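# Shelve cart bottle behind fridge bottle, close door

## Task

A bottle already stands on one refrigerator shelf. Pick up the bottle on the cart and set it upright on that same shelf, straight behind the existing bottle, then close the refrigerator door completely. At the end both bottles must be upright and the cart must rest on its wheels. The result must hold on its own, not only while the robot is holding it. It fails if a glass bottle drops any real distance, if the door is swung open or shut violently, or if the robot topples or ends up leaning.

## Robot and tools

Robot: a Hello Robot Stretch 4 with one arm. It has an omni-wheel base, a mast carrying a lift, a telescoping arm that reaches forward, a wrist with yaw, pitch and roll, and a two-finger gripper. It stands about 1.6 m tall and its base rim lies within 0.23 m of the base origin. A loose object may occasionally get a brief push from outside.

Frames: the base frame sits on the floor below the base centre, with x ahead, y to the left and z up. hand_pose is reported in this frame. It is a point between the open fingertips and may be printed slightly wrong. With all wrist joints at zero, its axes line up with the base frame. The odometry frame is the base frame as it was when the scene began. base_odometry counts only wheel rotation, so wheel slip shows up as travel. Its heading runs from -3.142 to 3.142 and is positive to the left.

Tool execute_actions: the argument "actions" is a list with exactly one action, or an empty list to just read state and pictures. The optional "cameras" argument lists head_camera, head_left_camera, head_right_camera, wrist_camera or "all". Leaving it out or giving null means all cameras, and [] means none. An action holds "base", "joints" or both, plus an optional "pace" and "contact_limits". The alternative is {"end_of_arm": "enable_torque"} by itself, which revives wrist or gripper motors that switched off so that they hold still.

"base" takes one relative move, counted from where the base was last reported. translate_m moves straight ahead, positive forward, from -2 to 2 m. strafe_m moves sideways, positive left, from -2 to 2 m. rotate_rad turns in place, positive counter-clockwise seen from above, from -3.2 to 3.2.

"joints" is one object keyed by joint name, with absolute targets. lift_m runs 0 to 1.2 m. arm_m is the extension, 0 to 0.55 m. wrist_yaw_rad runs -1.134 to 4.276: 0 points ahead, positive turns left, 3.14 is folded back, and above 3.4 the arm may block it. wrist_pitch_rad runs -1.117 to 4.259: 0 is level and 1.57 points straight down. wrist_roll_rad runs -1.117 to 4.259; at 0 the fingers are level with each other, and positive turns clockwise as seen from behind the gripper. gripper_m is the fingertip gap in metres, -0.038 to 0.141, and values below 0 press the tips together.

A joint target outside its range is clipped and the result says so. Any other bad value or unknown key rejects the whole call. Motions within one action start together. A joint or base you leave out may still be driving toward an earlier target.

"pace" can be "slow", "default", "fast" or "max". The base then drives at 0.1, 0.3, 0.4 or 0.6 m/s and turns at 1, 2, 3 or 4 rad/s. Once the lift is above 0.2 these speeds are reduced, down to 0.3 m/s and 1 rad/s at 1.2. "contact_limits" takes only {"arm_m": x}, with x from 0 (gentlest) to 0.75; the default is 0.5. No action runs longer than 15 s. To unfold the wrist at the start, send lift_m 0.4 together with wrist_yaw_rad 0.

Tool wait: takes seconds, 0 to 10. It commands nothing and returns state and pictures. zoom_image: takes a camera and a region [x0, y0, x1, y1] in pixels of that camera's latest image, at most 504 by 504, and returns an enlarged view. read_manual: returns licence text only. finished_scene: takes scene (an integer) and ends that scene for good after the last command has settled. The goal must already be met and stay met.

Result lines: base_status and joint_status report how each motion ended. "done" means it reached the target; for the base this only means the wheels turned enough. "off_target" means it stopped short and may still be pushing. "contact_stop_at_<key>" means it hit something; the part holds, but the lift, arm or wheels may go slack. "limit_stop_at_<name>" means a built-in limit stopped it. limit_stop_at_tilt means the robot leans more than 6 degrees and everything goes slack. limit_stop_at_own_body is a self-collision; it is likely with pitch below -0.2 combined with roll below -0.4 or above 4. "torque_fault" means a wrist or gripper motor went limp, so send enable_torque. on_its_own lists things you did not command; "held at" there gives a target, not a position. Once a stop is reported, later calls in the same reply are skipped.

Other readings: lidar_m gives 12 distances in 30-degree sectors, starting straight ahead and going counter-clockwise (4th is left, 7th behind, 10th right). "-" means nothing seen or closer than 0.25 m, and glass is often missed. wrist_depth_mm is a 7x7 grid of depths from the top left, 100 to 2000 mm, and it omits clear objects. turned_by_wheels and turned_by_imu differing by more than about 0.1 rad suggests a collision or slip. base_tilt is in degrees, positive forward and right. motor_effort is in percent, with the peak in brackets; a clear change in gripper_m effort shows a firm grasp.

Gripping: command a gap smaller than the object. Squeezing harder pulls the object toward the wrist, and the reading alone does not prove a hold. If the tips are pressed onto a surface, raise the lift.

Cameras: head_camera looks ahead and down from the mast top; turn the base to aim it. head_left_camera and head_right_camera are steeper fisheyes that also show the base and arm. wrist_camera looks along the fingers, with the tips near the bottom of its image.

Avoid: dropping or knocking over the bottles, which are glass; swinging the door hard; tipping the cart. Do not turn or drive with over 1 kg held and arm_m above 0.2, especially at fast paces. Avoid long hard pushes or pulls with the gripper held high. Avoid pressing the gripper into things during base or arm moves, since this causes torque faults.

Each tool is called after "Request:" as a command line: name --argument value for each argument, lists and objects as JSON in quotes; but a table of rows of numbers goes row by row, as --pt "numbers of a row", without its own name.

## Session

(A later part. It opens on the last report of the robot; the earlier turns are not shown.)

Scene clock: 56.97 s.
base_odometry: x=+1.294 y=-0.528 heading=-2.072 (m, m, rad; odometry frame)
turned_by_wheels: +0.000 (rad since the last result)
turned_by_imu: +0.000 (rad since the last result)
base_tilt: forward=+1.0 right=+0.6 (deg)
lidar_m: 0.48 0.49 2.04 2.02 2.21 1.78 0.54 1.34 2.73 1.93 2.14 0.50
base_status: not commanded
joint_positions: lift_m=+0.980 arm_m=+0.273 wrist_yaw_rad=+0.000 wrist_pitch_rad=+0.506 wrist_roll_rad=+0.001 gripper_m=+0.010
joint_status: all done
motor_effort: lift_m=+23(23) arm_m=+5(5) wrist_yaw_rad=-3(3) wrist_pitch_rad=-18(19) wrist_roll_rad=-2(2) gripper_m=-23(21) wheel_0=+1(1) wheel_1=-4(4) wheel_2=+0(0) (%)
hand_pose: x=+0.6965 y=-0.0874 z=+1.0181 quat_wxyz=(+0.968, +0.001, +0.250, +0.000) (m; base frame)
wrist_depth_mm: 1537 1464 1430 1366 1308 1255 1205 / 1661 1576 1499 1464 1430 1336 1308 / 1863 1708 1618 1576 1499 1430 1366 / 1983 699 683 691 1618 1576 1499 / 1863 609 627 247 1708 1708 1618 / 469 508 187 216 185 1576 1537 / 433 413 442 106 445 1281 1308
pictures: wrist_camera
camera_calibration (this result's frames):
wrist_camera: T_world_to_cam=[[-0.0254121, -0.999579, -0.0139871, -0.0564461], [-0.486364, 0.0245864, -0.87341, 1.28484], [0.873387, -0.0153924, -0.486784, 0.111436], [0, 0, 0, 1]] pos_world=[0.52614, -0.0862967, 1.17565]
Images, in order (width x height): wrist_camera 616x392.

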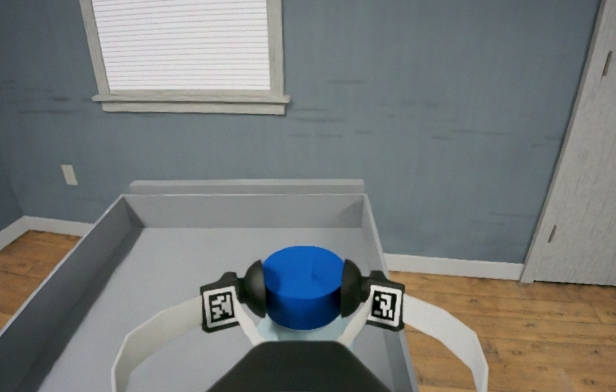

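Request:
execute_actions --actions '[{"base":{"rotate_rad":-1.78},"joints":{"arm_m":0}}]' --cameras '[]'

Request:
execute_actions --actions '[{"base":{"translate_m":0.6},"joints":{"lift_m":0.68}}]' --cameras '[]'

Request:
execute_actions --actions '[{"base":{"rotate_rad":-1.58}}]'

Scene clock: 60.00 s.
base_odometry: x=+1.294 y=-0.528 heading=+2.432 (m, m, rad; odometry frame)
turned_by_wheels: -1.779 (rad since the last result)
turned_by_imu: -1.772 (rad since the last result)
base_tilt: forward=+1.0 right=+0.6 (deg)
lidar_m: 0.38 1.97 2.07 0.47 0.46 2.16 2.00 2.08 1.84 0.51 1.24 2.36
base_status: done
joint_positions: lift_m=+0.980 arm_m=+0.002 wrist_yaw_rad=+0.000 wrist_pitch_rad=+0.506 wrist_roll_rad=+0.001 gripper_m=+0.010
joint_status: all done
joint sent to its limit — the command would take arm_m past its lower limit, so that joint was sent only as far as its limit.
motor_effort: lift_m=+22(23) arm_m=-4(6) wrist_yaw_rad=-2(5) wrist_pitch_rad=-19(19) wrist_roll_rad=-2(2) gripper_m=-22(22) wheel_0=+2(6) wheel_1=+5(11) wheel_2=+4(9) (%)
hand_pose: x=+0.4253 y=-0.0874 z=+1.0182 quat_wxyz=(+0.968, +0.001, +0.250, +0.000) (m; base frame)
wrist_depth_mm: - - - - - - - / - - - - - - - / - - - - - - - / - - - - - - - / 1983 1921 1983 249 1921 1921 1921 / 1576 1618 187 216 185 1576 1576 / 1366 1281 1366 106 1366 1308 1336
pictures: none
No camera images: the call's "cameras" was empty. Leave "cameras" out to get every camera's image.

Scene clock: 63.47 s.
base_odometry: x=+0.839 y=-0.137 heading=+2.433 (m, m, rad; odometry frame)
turned_by_wheels: +0.001 (rad since the last result)
turned_by_imu: -0.001 (rad since the last result)
base_tilt: forward=+1.1 right=+0.7 (deg)
lidar_m: 0.40 1.35 1.78 1.98 0.74 0.73 2.62 2.68 0.71 1.15 1.75 0.41
base_status: done
joint_positions: lift_m=+0.680 arm_m=+0.002 wrist_yaw_rad=+0.000 wrist_pitch_rad=+0.506 wrist_roll_rad=+0.001 gripper_m=+0.010
joint_status: all done
motor_effort: lift_m=+18(22) arm_m=-5(5) wrist_yaw_rad=-2(0) wrist_pitch_rad=-19(19) wrist_roll_rad=-2(1) gripper_m=-23(21) wheel_0=+2(6) wheel_1=+4(9) wheel_2=+1(9) (%)
hand_pose: x=+0.4252 y=-0.0874 z=+0.7185 quat_wxyz=(+0.968, +0.001, +0.250, +0.000) (m; base frame)
wrist_depth_mm: 1661 1708 1708 1756 1756 1756 1808 / 1576 1756 1863 1863 1921 1863 1921 / 1921 1921 1983 - - - - / 1863 1921 1921 1863 1863 1863 1863 / 1430 1430 1464 247 1430 1430 1430 / 1160 1160 187 216 185 1160 1138 / 991 960 1025 106 1025 976 991
pictures: none
No camera images: the call's "cameras" was empty. Leave "cameras" out to get every camera's image.

Scene clock: 65.53 s.
base_odometry: x=+0.839 y=-0.137 heading=+0.854 (m, m, rad; odometry frame)
turned_by_wheels: -1.579 (rad since the last result)
turned_by_imu: -1.573 (rad since the last result)
base_tilt: forward=+1.0 right=+0.5 (deg)
lidar_m: 0.35 1.75 2.22 1.72 1.39 1.80 1.98 0.76 0.73 2.61 2.63 0.40
base_status: done
joint_positions: lift_m=+0.680 arm_m=+0.002 wrist_yaw_rad=+0.000 wrist_pitch_rad=+0.506 wrist_roll_rad=+0.001 gripper_m=+0.010
joint_status: not commanded
motor_effort: lift_m=+18(19) arm_m=-5(4) wrist_yaw_rad=-3(1) wrist_pitch_rad=-18(19) wrist_roll_rad=-1(2) gripper_m=-21(23) wheel_0=+4(11) wheel_1=+4(15) wheel_2=+3(9) (%)
hand_pose: x=+0.4253 y=-0.0874 z=+0.7185 quat_wxyz=(+0.968, +0.001, +0.250, +0.000) (m; base frame)
wrist_depth_mm: 1308 1336 960 1255 1078 668 500 / 1397 1430 1255 1336 1118 683 504 / 1499 1576 1205 1255 1060 699 504 / 1618 1661 1537 1537 1182 715 508 / 1464 1464 1336 248 1205 715 512 / 1182 1182 187 216 185 668 512 / 1008 960 1025 106 1008 627 521
pictures: head_camera, head_left_camera, head_right_camera, wrist_camera
camera_calibration (this result's frames):
wrist_camera: T_world_to_cam=[[-0.0256914, -0.999574, -0.0138318, -0.0676133], [-0.48639, 0.0245872, -0.873396, 0.891241], [0.873364, -0.0157111, -0.486814, 0.202452], [0, 0, 0, 1]] pos_world=[0.25494, -0.0863169, 0.876028]
Images, in order (width x height): head_camera 420x560, head_left_camera 420x672, head_right_camera 420x672, wrist_camera 616x392.

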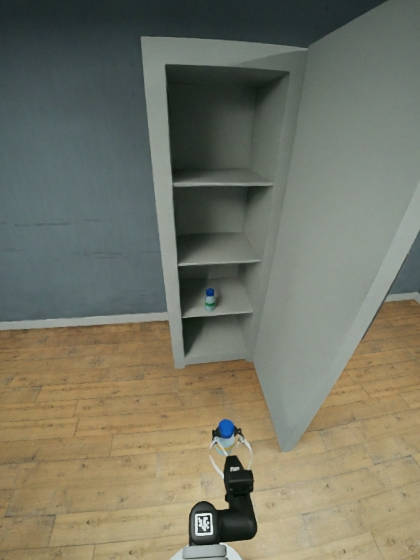

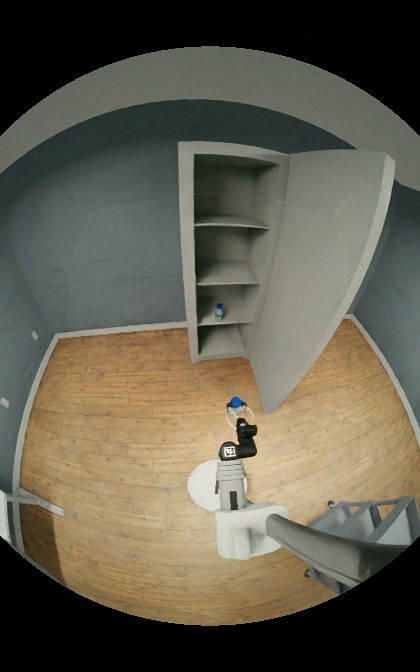

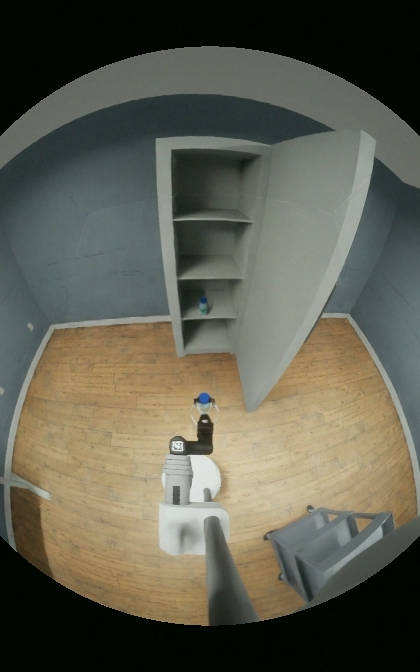

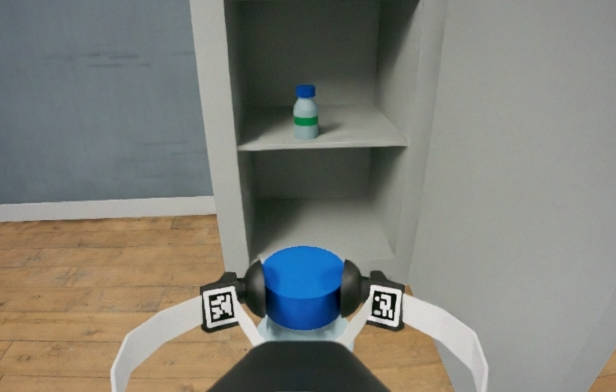

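Request:
execute_actions --actions '[{"base":{"translate_m":0.47},"joints":{"lift_m":0.65}}]' --cameras '["wrist_camera"]'

Request:
execute_actions --actions '[{"base":{"strafe_m":-0.115},"joints":{"arm_m":0.28}}]' --cameras '["wrist_camera","head_camera"]'

Scene clock: 69.17 s.
base_odometry: x=+1.148 y=+0.217 heading=+0.854 (m, m, rad; odometry frame)
turned_by_wheels: +0.001 (rad since the last result)
turned_by_imu: -0.001 (rad since the last result)
base_tilt: forward=+1.1 right=+0.6 (deg)
lidar_m: 0.38 0.72 1.68 2.15 1.59 1.81 2.45 1.09 1.24 0.43 0.43 0.59
base_status: done
joint_positions: lift_m=+0.650 arm_m=+0.002 wrist_yaw_rad=+0.000 wrist_pitch_rad=+0.506 wrist_roll_rad=+0.001 gripper_m=+0.010
joint_status: all done
motor_effort: lift_m=+18(17) arm_m=-5(4) wrist_yaw_rad=-3(2) wrist_pitch_rad=-19(18) wrist_roll_rad=-1(2) gripper_m=-23(21) wheel_0=+3(11) wheel_1=+5(13) wheel_2=+0(12) (%)
hand_pose: x=+0.4253 y=-0.0874 z=+0.6885 quat_wxyz=(+0.968, +0.001, +0.250, +0.000) (m; base frame)
wrist_depth_mm: 891 418 809 831 842 535 445 / 960 445 842 891 891 544 466 / 1025 480 831 891 878 554 459 / 1118 525 661 615 683 574 462 / 1205 1160 634 248 854 609 462 / 1118 1098 188 216 185 609 477 / 960 917 707 106 809 564 477
pictures: wrist_camera
camera_calibration (this result's frames):
wrist_camera: T_world_to_cam=[[-0.0255422, -0.999578, -0.0138298, -0.068055], [-0.486457, 0.024514, -0.87336, 0.865066], [0.873331, -0.0155799, -0.486878, 0.187933], [0, 0, 0, 1]] pos_world=[0.254951, -0.0863045, 0.846074]
Images, in order (width x height): wrist_camera 616x392.

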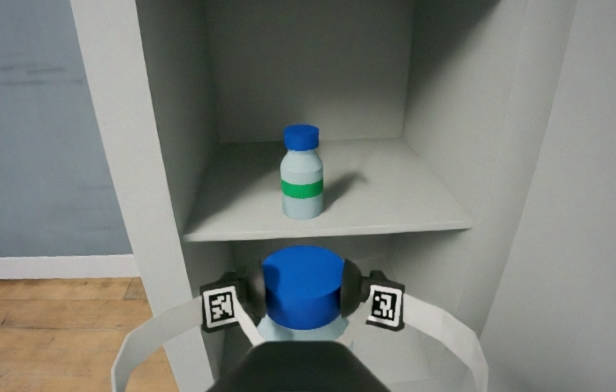

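Scene clock: 71.13 s.
base_odometry: x=+1.234 y=+0.142 heading=+0.854 (m, m, rad; odometry frame)
turned_by_wheels: +0.000 (rad since the last result)
turned_by_imu: +0.000 (rad since the last result)
base_tilt: forward=+1.1 right=+0.6 (deg)
lidar_m: 0.70 0.71 1.67 2.25 1.67 2.01 2.45 1.07 2.61 0.30 0.32 0.41
base_status: done
joint_positions: lift_m=+0.650 arm_m=+0.279 wrist_yaw_rad=+0.000 wrist_pitch_rad=+0.506 wrist_roll_rad=+0.001 gripper_m=+0.010
joint_status: all done
motor_effort: lift_m=+18(18) arm_m=+5(7) wrist_yaw_rad=-3(1) wrist_pitch_rad=-17(19) wrist_roll_rad=-1(1) gripper_m=-22(22) wheel_0=+0(11) wheel_1=-2(12) wheel_2=+0(0) (%)
hand_pose: x=+0.7025 y=-0.0874 z=+0.6886 quat_wxyz=(+0.968, +0.001, +0.250, +0.000) (m; base frame)
wrist_depth_mm: 466 564 569 580 535 298 - / 452 597 609 621 554 303 226 / 455 634 661 668 569 309 229 / 452 640 683 676 580 315 244 / 445 484 504 247 500 317 263 / 407 410 187 216 185 303 296 / 364 345 359 106 368 319 327
pictures: head_camera, wrist_camera
camera_calibration (this result's frames):
wrist_camera: T_world_to_cam=[[-0.0253798, -0.999582, -0.0138318, -0.0610466], [-0.486348, 0.0244347, -0.873424, 0.999906], [0.873397, -0.0154402, -0.486765, -0.0542611], [0, 0, 0, 1]] pos_world=[0.532144, -0.0862913, 0.846085]
Images, in order (width x height): head_camera 420x560, wrist_camera 616x392.

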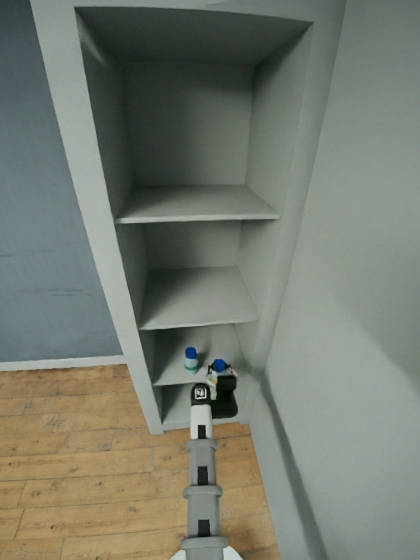

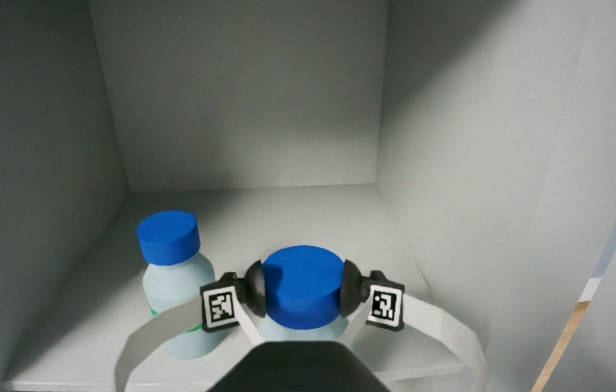

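Request:
execute_actions --actions '[{"joints":{"arm_m":0.465},"contact_limits":{"arm_m":0.2}}]' --cameras '[]'

Request:
execute_actions --actions '[{"base":{"strafe_m":0.12},"pace":"slow"}]' --cameras '[]'

Request:
execute_actions --actions '[{"joints":{"lift_m":0.624},"pace":"slow"}]' --cameras '["head_right_camera","wrist_camera"]'

Scene clock: 73.30 s.
base_odometry: x=+1.234 y=+0.142 heading=+0.854 (m, m, rad; odometry frame)
turned_by_wheels: +0.000 (rad since the last result)
turned_by_imu: +0.000 (rad since the last result)
base_tilt: forward=+1.0 right=+0.6 (deg)
lidar_m: 0.69 0.70 1.66 2.25 1.68 1.99 2.45 1.05 2.62 0.32 0.32 0.43
base_status: not commanded
joint_positions: lift_m=+0.650 arm_m=+0.464 wrist_yaw_rad=+0.000 wrist_pitch_rad=+0.506 wrist_roll_rad=+0.001 gripper_m=+0.010
joint_status: all done
motor_effort: lift_m=+18(18) arm_m=+5(3) wrist_yaw_rad=-2(2) wrist_pitch_rad=-19(18) wrist_roll_rad=-2(1) gripper_m=-22(22) wheel_0=+0(0) wheel_1=-3(3) wheel_2=+0(0) (%)
contact_limits: arm_m 0.2
hand_pose: x=+0.8875 y=-0.0874 z=+0.6886 quat_wxyz=(+0.968, +0.001, +0.250, +0.000) (m; base frame)
wrist_depth_mm: 392 394 404 413 413 273 - / 413 424 433 439 436 278 211 / 442 452 466 473 473 285 216 / 469 492 504 512 508 289 212 / 466 517 525 248 488 291 214 / 415 427 187 216 185 272 220 / 364 345 370 106 368 254 -
pictures: none
No camera images: the call's "cameras" was empty. Leave "cameras" out to get every camera's image.

Scene clock: 75.63 s.
base_odometry: x=+1.144 y=+0.220 heading=+0.854 (m, m, rad; odometry frame)
turned_by_wheels: +0.000 (rad since the last result)
turned_by_imu: -0.001 (rad since the last result)
base_tilt: forward=+1.0 right=+0.6 (deg)
lidar_m: 0.68 0.71 1.66 2.14 1.57 1.81 2.47 1.10 1.25 0.43 0.46 0.60
base_status: done
joint_positions: lift_m=+0.650 arm_m=+0.464 wrist_yaw_rad=+0.000 wrist_pitch_rad=+0.506 wrist_roll_rad=+0.001 gripper_m=+0.010
joint_status: not commanded
motor_effort: lift_m=+18(18) arm_m=+5(5) wrist_yaw_rad=-2(2) wrist_pitch_rad=-17(17) wrist_roll_rad=-1(2) gripper_m=-22(21) wheel_0=-4(10) wheel_1=+6(9) wheel_2=+0(1) (%)
hand_pose: x=+0.8875 y=-0.0874 z=+0.6886 quat_wxyz=(+0.968, +0.001, +0.250, +0.000) (m; base frame)
wrist_depth_mm: 303 387 394 402 410 410 355 / 296 410 421 430 436 436 362 / 297 436 455 466 473 469 370 / 293 455 496 500 512 504 375 / 290 445 517 248 521 477 375 / 285 399 187 216 185 418 375 / 287 343 370 106 368 351 351
pictures: none
No camera images: the call's "cameras" was empty. Leave "cameras" out to get every camera's image.

Scene clock: 76.63 s.
base_odometry: x=+1.144 y=+0.220 heading=+0.854 (m, m, rad; odometry frame)
turned_by_wheels: +0.000 (rad since the last result)
turned_by_imu: +0.000 (rad since the last result)
base_tilt: forward=+1.1 right=+0.6 (deg)
lidar_m: 0.68 0.71 1.66 2.13 1.56 1.84 2.43 1.11 1.26 0.43 0.44 0.59
base_status: not commanded
joint_positions: lift_m=+0.624 arm_m=+0.464 wrist_yaw_rad=+0.000 wrist_pitch_rad=+0.506 wrist_roll_rad=+0.001 gripper_m=+0.010
joint_status: all done
motor_effort: lift_m=+17(17) arm_m=+5(4) wrist_yaw_rad=-2(1) wrist_pitch_rad=-16(18) wrist_roll_rad=-1(1) gripper_m=-22(23) wheel_0=-4(4) wheel_1=+6(6) wheel_2=+0(0) (%)
hand_pose: x=+0.8875 y=-0.0874 z=+0.6627 quat_wxyz=(+0.968, +0.001, +0.250, +0.000) (m; base frame)
wrist_depth_mm: 304 389 397 402 407 410 355 / 296 407 421 427 439 436 362 / 297 436 455 462 469 469 370 / 294 455 496 500 512 504 373 / 291 442 484 248 480 459 377 / 285 377 188 216 185 387 368 / 287 319 340 106 338 322 329
pictures: head_right_camera, wrist_camera
camera_calibration (this result's frames):
wrist_camera: T_world_to_cam=[[-0.0255151, -0.999579, -0.0138324, -0.0566229], [-0.486332, 0.0245008, -0.873431, 1.06726], [0.873402, -0.0155585, -0.486752, -0.228475], [0, 0, 0, 1]] pos_world=[0.717148, -0.0863025, 0.820182]
Images, in order (width x height): head_right_camera 420x672, wrist_camera 616x392.

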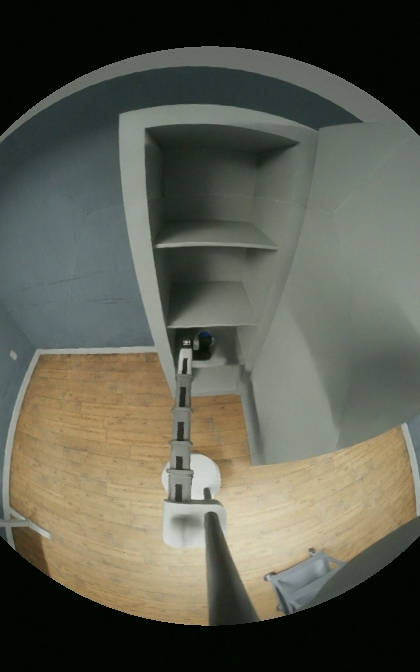

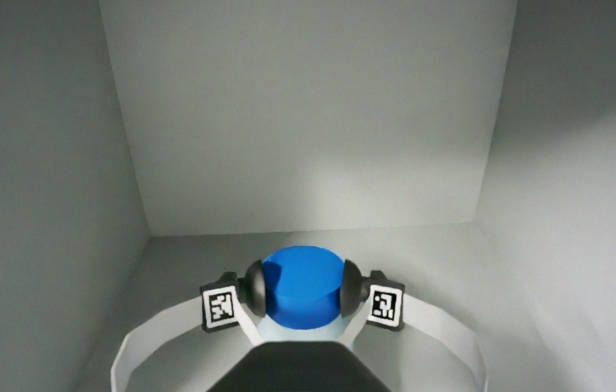

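At grasp height now. Release.

Request:
execute_actions --actions '[{"joints":{"lift_m":0.62,"gripper_m":0.11}}]' --cameras '[]'

Request:
execute_actions --actions '[{"joints":{"lift_m":0.645,"wrist_pitch_rad":0.3}}]' --cameras '[]'

Request:
execute_actions --actions '[{"base":{"translate_m":-0.25},"joints":{"arm_m":0.0}}]' --cameras '["head_camera","wrist_camera"]'

Scene clock: 78.87 s.
base_odometry: x=+1.144 y=+0.220 heading=+0.854 (m, m, rad; odometry frame)
turned_by_wheels: +0.000 (rad since the last result)
turned_by_imu: +0.000 (rad since the last result)
base_tilt: forward=+1.1 right=+0.6 (deg)
lidar_m: 0.69 0.75 1.68 2.12 1.60 1.81 2.46 1.10 1.24 0.45 0.43 0.60
base_status: not commanded
joint_positions: lift_m=+0.620 arm_m=+0.464 wrist_yaw_rad=+0.000 wrist_pitch_rad=+0.502 wrist_roll_rad=+0.001 gripper_m=+0.110
joint_status: all done
motor_effort: lift_m=+16(18) arm_m=+5(4) wrist_yaw_rad=-1(1) wrist_pitch_rad=-5(19) wrist_roll_rad=-1(1) gripper_m=-1(23) wheel_0=-4(5) wheel_1=+6(6) wheel_2=+0(0) (%)
hand_pose: x=+0.8881 y=-0.0874 z=+0.6598 quat_wxyz=(+0.969, +0.001, +0.248, +0.000) (m; base frame)
wrist_depth_mm: 303 387 394 402 410 410 355 / 296 407 421 430 436 433 362 / 296 436 455 462 469 466 370 / 296 455 492 500 508 500 373 / 291 442 484 484 480 455 375 / 285 373 364 208 362 382 366 / 287 324 340 106 338 325 329
pictures: none
No camera images: the call's "cameras" was empty. Leave "cameras" out to get every camera's image.

Scene clock: 79.73 s.
base_odometry: x=+1.144 y=+0.220 heading=+0.854 (m, m, rad; odometry frame)
turned_by_wheels: +0.000 (rad since the last result)
turned_by_imu: +0.000 (rad since the last result)
base_tilt: forward=+1.0 right=+0.6 (deg)
lidar_m: 0.67 0.75 1.67 2.11 1.57 1.83 2.45 1.11 1.25 0.43 0.44 0.58
base_status: not commanded
joint_positions: lift_m=+0.645 arm_m=+0.464 wrist_yaw_rad=+0.000 wrist_pitch_rad=+0.303 wrist_roll_rad=+0.001 gripper_m=+0.110
joint_status: all done
motor_effort: lift_m=+22(21) arm_m=+5(5) wrist_yaw_rad=+0(2) wrist_pitch_rad=-10(14) wrist_roll_rad=-1(2) gripper_m=-2(1) wheel_0=-4(4) wheel_1=+6(6) wheel_2=+0(0) (%)
hand_pose: x=+0.9105 y=-0.0874 z=+0.7369 quat_wxyz=(+0.989, +0.001, +0.151, +0.000) (m; base frame)
wrist_depth_mm: 241 253 264 277 272 272 - / 297 410 421 427 433 436 362 / 298 427 439 449 452 455 368 / 297 445 459 466 473 473 373 / 294 452 477 488 496 496 373 / 289 404 496 512 508 473 373 / 291 373 469 106 466 436 368
pictures: none
No camera images: the call's "cameras" was empty. Leave "cameras" out to get every camera's image.

Scene clock: 82.17 s.
base_odometry: x=+0.980 y=+0.032 heading=+0.854 (m, m, rad; odometry frame)
turned_by_wheels: -0.001 (rad since the last result)
turned_by_imu: +0.000 (rad since the last result)
base_tilt: forward=+1.0 right=+0.6 (deg)
lidar_m: 0.91 1.52 1.98 2.11 1.46 1.81 2.21 0.89 0.98 2.59 0.53 0.62
base_status: done
joint_positions: lift_m=+0.645 arm_m=+0.002 wrist_yaw_rad=+0.000 wrist_pitch_rad=+0.302 wrist_roll_rad=+0.001 gripper_m=+0.110
joint_status: all done
joint sent to its limit — the command would take arm_m past its lower limit, so that joint was sent only as far as its limit.
motor_effort: lift_m=+22(22) arm_m=-5(6) wrist_yaw_rad=-1(1) wrist_pitch_rad=-9(10) wrist_roll_rad=-1(1) gripper_m=-1(1) wheel_0=-1(9) wheel_1=-5(6) wheel_2=+0(14) (%)
hand_pose: x=+0.4483 y=-0.0875 z=+0.7371 quat_wxyz=(+0.989, +0.001, +0.151, +0.000) (m; base frame)
wrist_depth_mm: 1118 1160 842 1078 1042 647 484 / 1182 1205 699 1118 917 661 488 / 1255 1255 831 1182 1098 676 488 / 1281 1308 809 1078 991 683 488 / 1336 1366 798 1281 904 683 492 / 1397 1397 798 1281 878 640 504 / 1182 1160 904 106 991 634 500
pictures: head_camera, wrist_camera
camera_calibration (this result's frames):
wrist_camera: T_world_to_cam=[[-0.0224075, -0.999574, -0.0187095, -0.064654], [-0.300021, 0.0245749, -0.953616, 0.894256], [0.953669, -0.0157549, -0.300444, 0.0180117], [0, 0, 0, 1]] pos_world=[0.24967, -0.0863189, 0.856979]
Images, in order (width x height): head_camera 420x560, wrist_camera 616x392.

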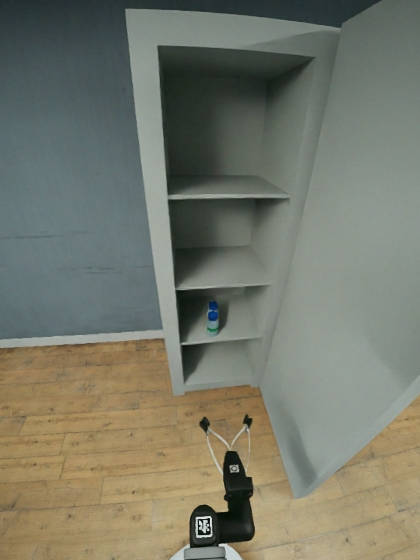

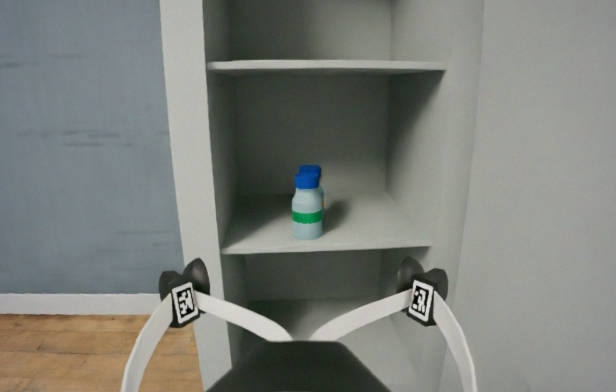

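Request:
execute_actions --actions '[{"base":{"strafe_m":-0.81},"joints":{"wrist_yaw_rad":3.14,"wrist_pitch_rad":0,"gripper_m":0.03,"lift_m":0.25},"pace":"fast"}]' --cameras '["head_left_camera"]'

Request:
execute_actions --actions '[{"base":{"translate_m":0.57},"pace":"fast"}]' --cameras '[]'

Request:
execute_actions --actions '[{"base":{"strafe_m":0.72},"pace":"slow"}]' --cameras '["head_left_camera"]'

Scene clock: 86.07 s.
base_odometry: x=+1.590 y=-0.500 heading=+0.854 (m, m, rad; odometry frame)
turned_by_wheels: +0.000 (rad since the last result)
turned_by_imu: -0.001 (rad since the last result)
base_tilt: forward=+1.0 right=+0.5 (deg)
lidar_m: 1.54 0.42 0.44 2.49 2.20 0.73 0.63 0.64 1.92 1.79 1.82 1.65
base_status: done
joint_positions: lift_m=+0.250 arm_m=+0.002 wrist_yaw_rad=+3.140 wrist_pitch_rad=+0.003 wrist_roll_rad=+0.001 gripper_m=+0.030
joint_status: all done
motor_effort: lift_m=+17(20) arm_m=-4(5) wrist_yaw_rad=-2(2) wrist_pitch_rad=-10(15) wrist_roll_rad=-2(1) gripper_m=-3(5) wheel_0=+0(14) wheel_1=-2(12) wheel_2=+0(1) (%)
hand_pose: x=-0.1155 y=+0.0879 z=+0.4277 quat_wxyz=(+0.001, -0.001, +0.001, +1.000) (m; base frame)
wrist_depth_mm: - 141 778 - - - - / - 120 153 891 - - - / - 118 150 - - - - / - 139 190 809 - - - / 204 - - - - - - / 224 1661 192 809 194 1618 1537 / 621 1025 759 106 904 1042 1078
pictures: head_left_camera
Images, in order (width x height): head_left_camera 420x672.

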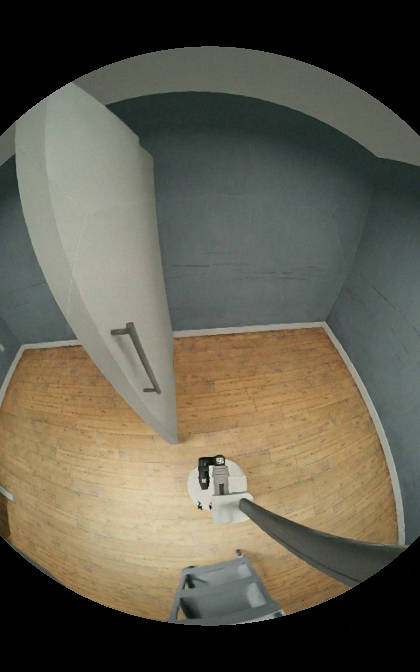

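Scene clock: 88.77 s.
base_odometry: x=+1.965 y=-0.071 heading=+0.854 (m, m, rad; odometry frame)
turned_by_wheels: +0.000 (rad since the last result)
turned_by_imu: -0.001 (rad since the last result)
base_tilt: forward=+1.0 right=+0.6 (deg)
lidar_m: 0.98 0.44 0.30 0.26 0.26 2.91 1.18 2.71 1.85 1.72 1.55 1.06
base_status: done
joint_positions: lift_m=+0.250 arm_m=+0.002 wrist_yaw_rad=+3.140 wrist_pitch_rad=+0.003 wrist_roll_rad=+0.001 gripper_m=+0.030
joint_status: not commanded
motor_effort: lift_m=+17(17) arm_m=-4(4) wrist_yaw_rad=-1(0) wrist_pitch_rad=-10(9) wrist_roll_rad=-1(2) gripper_m=-5(5) wheel_0=+1(5) wheel_1=+3(9) wheel_2=-1(13) (%)
hand_pose: x=-0.1155 y=+0.0879 z=+0.4277 quat_wxyz=(+0.001, -0.001, +0.001, +1.000) (m; base frame)
wrist_depth_mm: - 141 - - - - 287 / - 120 153 - - - 293 / - 118 150 1708 - - 296 / - 139 190 - - - 297 / 204 - - - - - 296 / 224 1661 192 1366 193 1576 294 / 621 1042 1078 106 1060 1025 291
pictures: none
No camera images: the call's "cameras" was empty. Leave "cameras" out to get every camera's image.

Scene clock: 97.10 s.
base_odometry: x=+1.422 y=+0.402 heading=+0.854 (m, m, rad; odometry frame)
turned_by_wheels: +0.000 (rad since the last result)
turned_by_imu: -0.001 (rad since the last result)
base_tilt: forward=+1.0 right=+0.6 (deg)
lidar_m: 0.28 0.28 1.25 2.25 1.87 1.99 2.78 1.36 2.62 2.46 0.50 0.32
base_status: done
joint_positions: lift_m=+0.250 arm_m=+0.002 wrist_yaw_rad=+3.140 wrist_pitch_rad=+0.003 wrist_roll_rad=+0.001 gripper_m=+0.030
joint_status: not commanded
motor_effort: lift_m=+17(16) arm_m=-4(5) wrist_yaw_rad=-3(2) wrist_pitch_rad=-9(9) wrist_roll_rad=-1(1) gripper_m=-4(4) wheel_0=-3(11) wheel_1=+5(12) wheel_2=+0(4) (%)
hand_pose: x=-0.1155 y=+0.0879 z=+0.4277 quat_wxyz=(+0.001, -0.001, +0.001, +1.000) (m; base frame)
wrist_depth_mm: - 141 - - - - - / - 120 153 - - - - / - 118 150 - - - - / - 139 190 - - - - / 205 1430 - - - - - / 224 1464 192 1366 194 1618 1537 / 621 1042 1078 106 1060 1042 1060
pictures: head_left_camera
Images, in order (width x height): head_left_camera 420x672.

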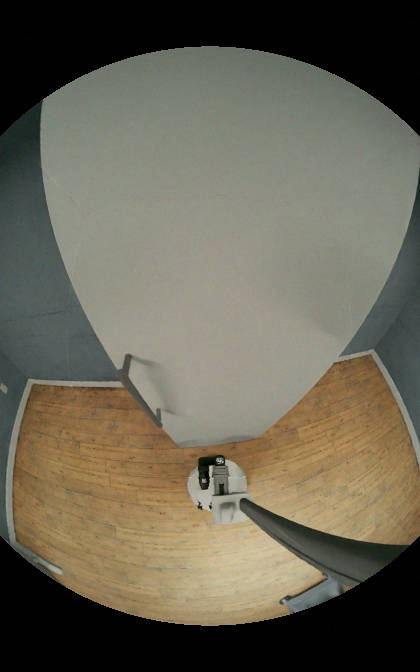

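Request:
execute_actions --actions '[{"joints":{"arm_m":0.15},"contact_limits":{"arm_m":0.1},"pace":"slow"}]' --cameras '["head_left_camera"]'

Scene clock: 99.80 s.
base_odometry: x=+1.422 y=+0.402 heading=+0.854 (m, m, rad; odometry frame)
turned_by_wheels: +0.000 (rad since the last result)
turned_by_imu: +0.000 (rad since the last result)
base_tilt: forward=+1.0 right=+0.6 (deg)
lidar_m: 0.29 0.30 1.25 2.25 1.86 1.99 2.79 1.35 2.61 2.44 0.50 0.32
base_status: not commanded
joint_positions: lift_m=+0.250 arm_m=+0.128 wrist_yaw_rad=+3.145 wrist_pitch_rad=+0.003 wrist_roll_rad=+0.001 gripper_m=+0.030
joint_status: arm_m contact_stop (moved +0.126 of +0.148)
on_its_own: arm_m is slack since a contact_stop (your +0.150 is given up); wrist_yaw_rad is at rest, and its effort (-17) is outside its rest range (-13 to +13)
motor_effort: lift_m=+17(17) arm_m=+0(15) wrist_yaw_rad=-17(52) wrist_pitch_rad=-10(10) wrist_roll_rad=-1(2) gripper_m=-5(3) wheel_0=+0(3) wheel_1=+5(6) wheel_2=-5(7) (%)
contact_limits: arm_m 0.1
hand_pose: x=+0.0099 y=+0.0863 z=+0.4276 quat_wxyz=(-0.002, -0.001, +0.001, +1.000) (m; base frame)
wrist_depth_mm: - 336 - - - - - / - 121 319 - - - - / - 120 208 - - - - / - 120 265 - - - - / - 330 - - - - - / 1537 327 193 1366 194 1618 1537 / 1118 293 1078 106 1060 1025 1078
pictures: head_left_camera
Images, in order (width x height): head_left_camera 420x672.

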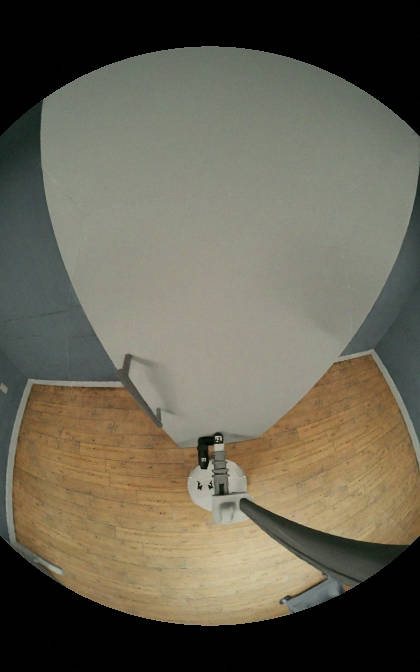

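Request:
execute_actions --actions '[{"joints":{"arm_m":0.08},"pace":"fast"}]' --cameras '[]'

Request:
finished_scene --scene 2

Scene clock: 100.90 s.
base_odometry: x=+1.422 y=+0.402 heading=+0.854 (m, m, rad; odometry frame)
turned_by_wheels: +0.000 (rad since the last result)
turned_by_imu: +0.000 (rad since the last result)
base_tilt: forward=+1.1 right=+0.6 (deg)
lidar_m: 0.29 0.30 1.27 2.25 1.88 2.01 2.77 1.36 2.64 2.45 0.48 0.30
base_status: not commanded
joint_positions: lift_m=+0.250 arm_m=+0.081 wrist_yaw_rad=+3.140 wrist_pitch_rad=+0.003 wrist_roll_rad=+0.001 gripper_m=+0.030
joint_status: all done
motor_effort: lift_m=+16(17) arm_m=-5(3) wrist_yaw_rad=-2(13) wrist_pitch_rad=-10(10) wrist_roll_rad=-2(2) gripper_m=-4(4) wheel_0=+0(0) wheel_1=+4(4) wheel_2=-4(5) (%)
hand_pose: x=-0.0367 y=+0.0878 z=+0.4277 quat_wxyz=(+0.001, -0.001, +0.001, +1.000) (m; base frame)
wrist_depth_mm: - 274 - - - - - / - 105 270 - - - - / - 105 213 - - - - / - 114 219 - - - - / 245 1499 - - - - - / 248 1464 192 1397 194 1618 1537 / 247 281 1078 106 1078 1025 1078
pictures: none
No camera images: the call's "cameras" was empty. Leave "cameras" out to get every camera's image.

The scene is finished: the task was done.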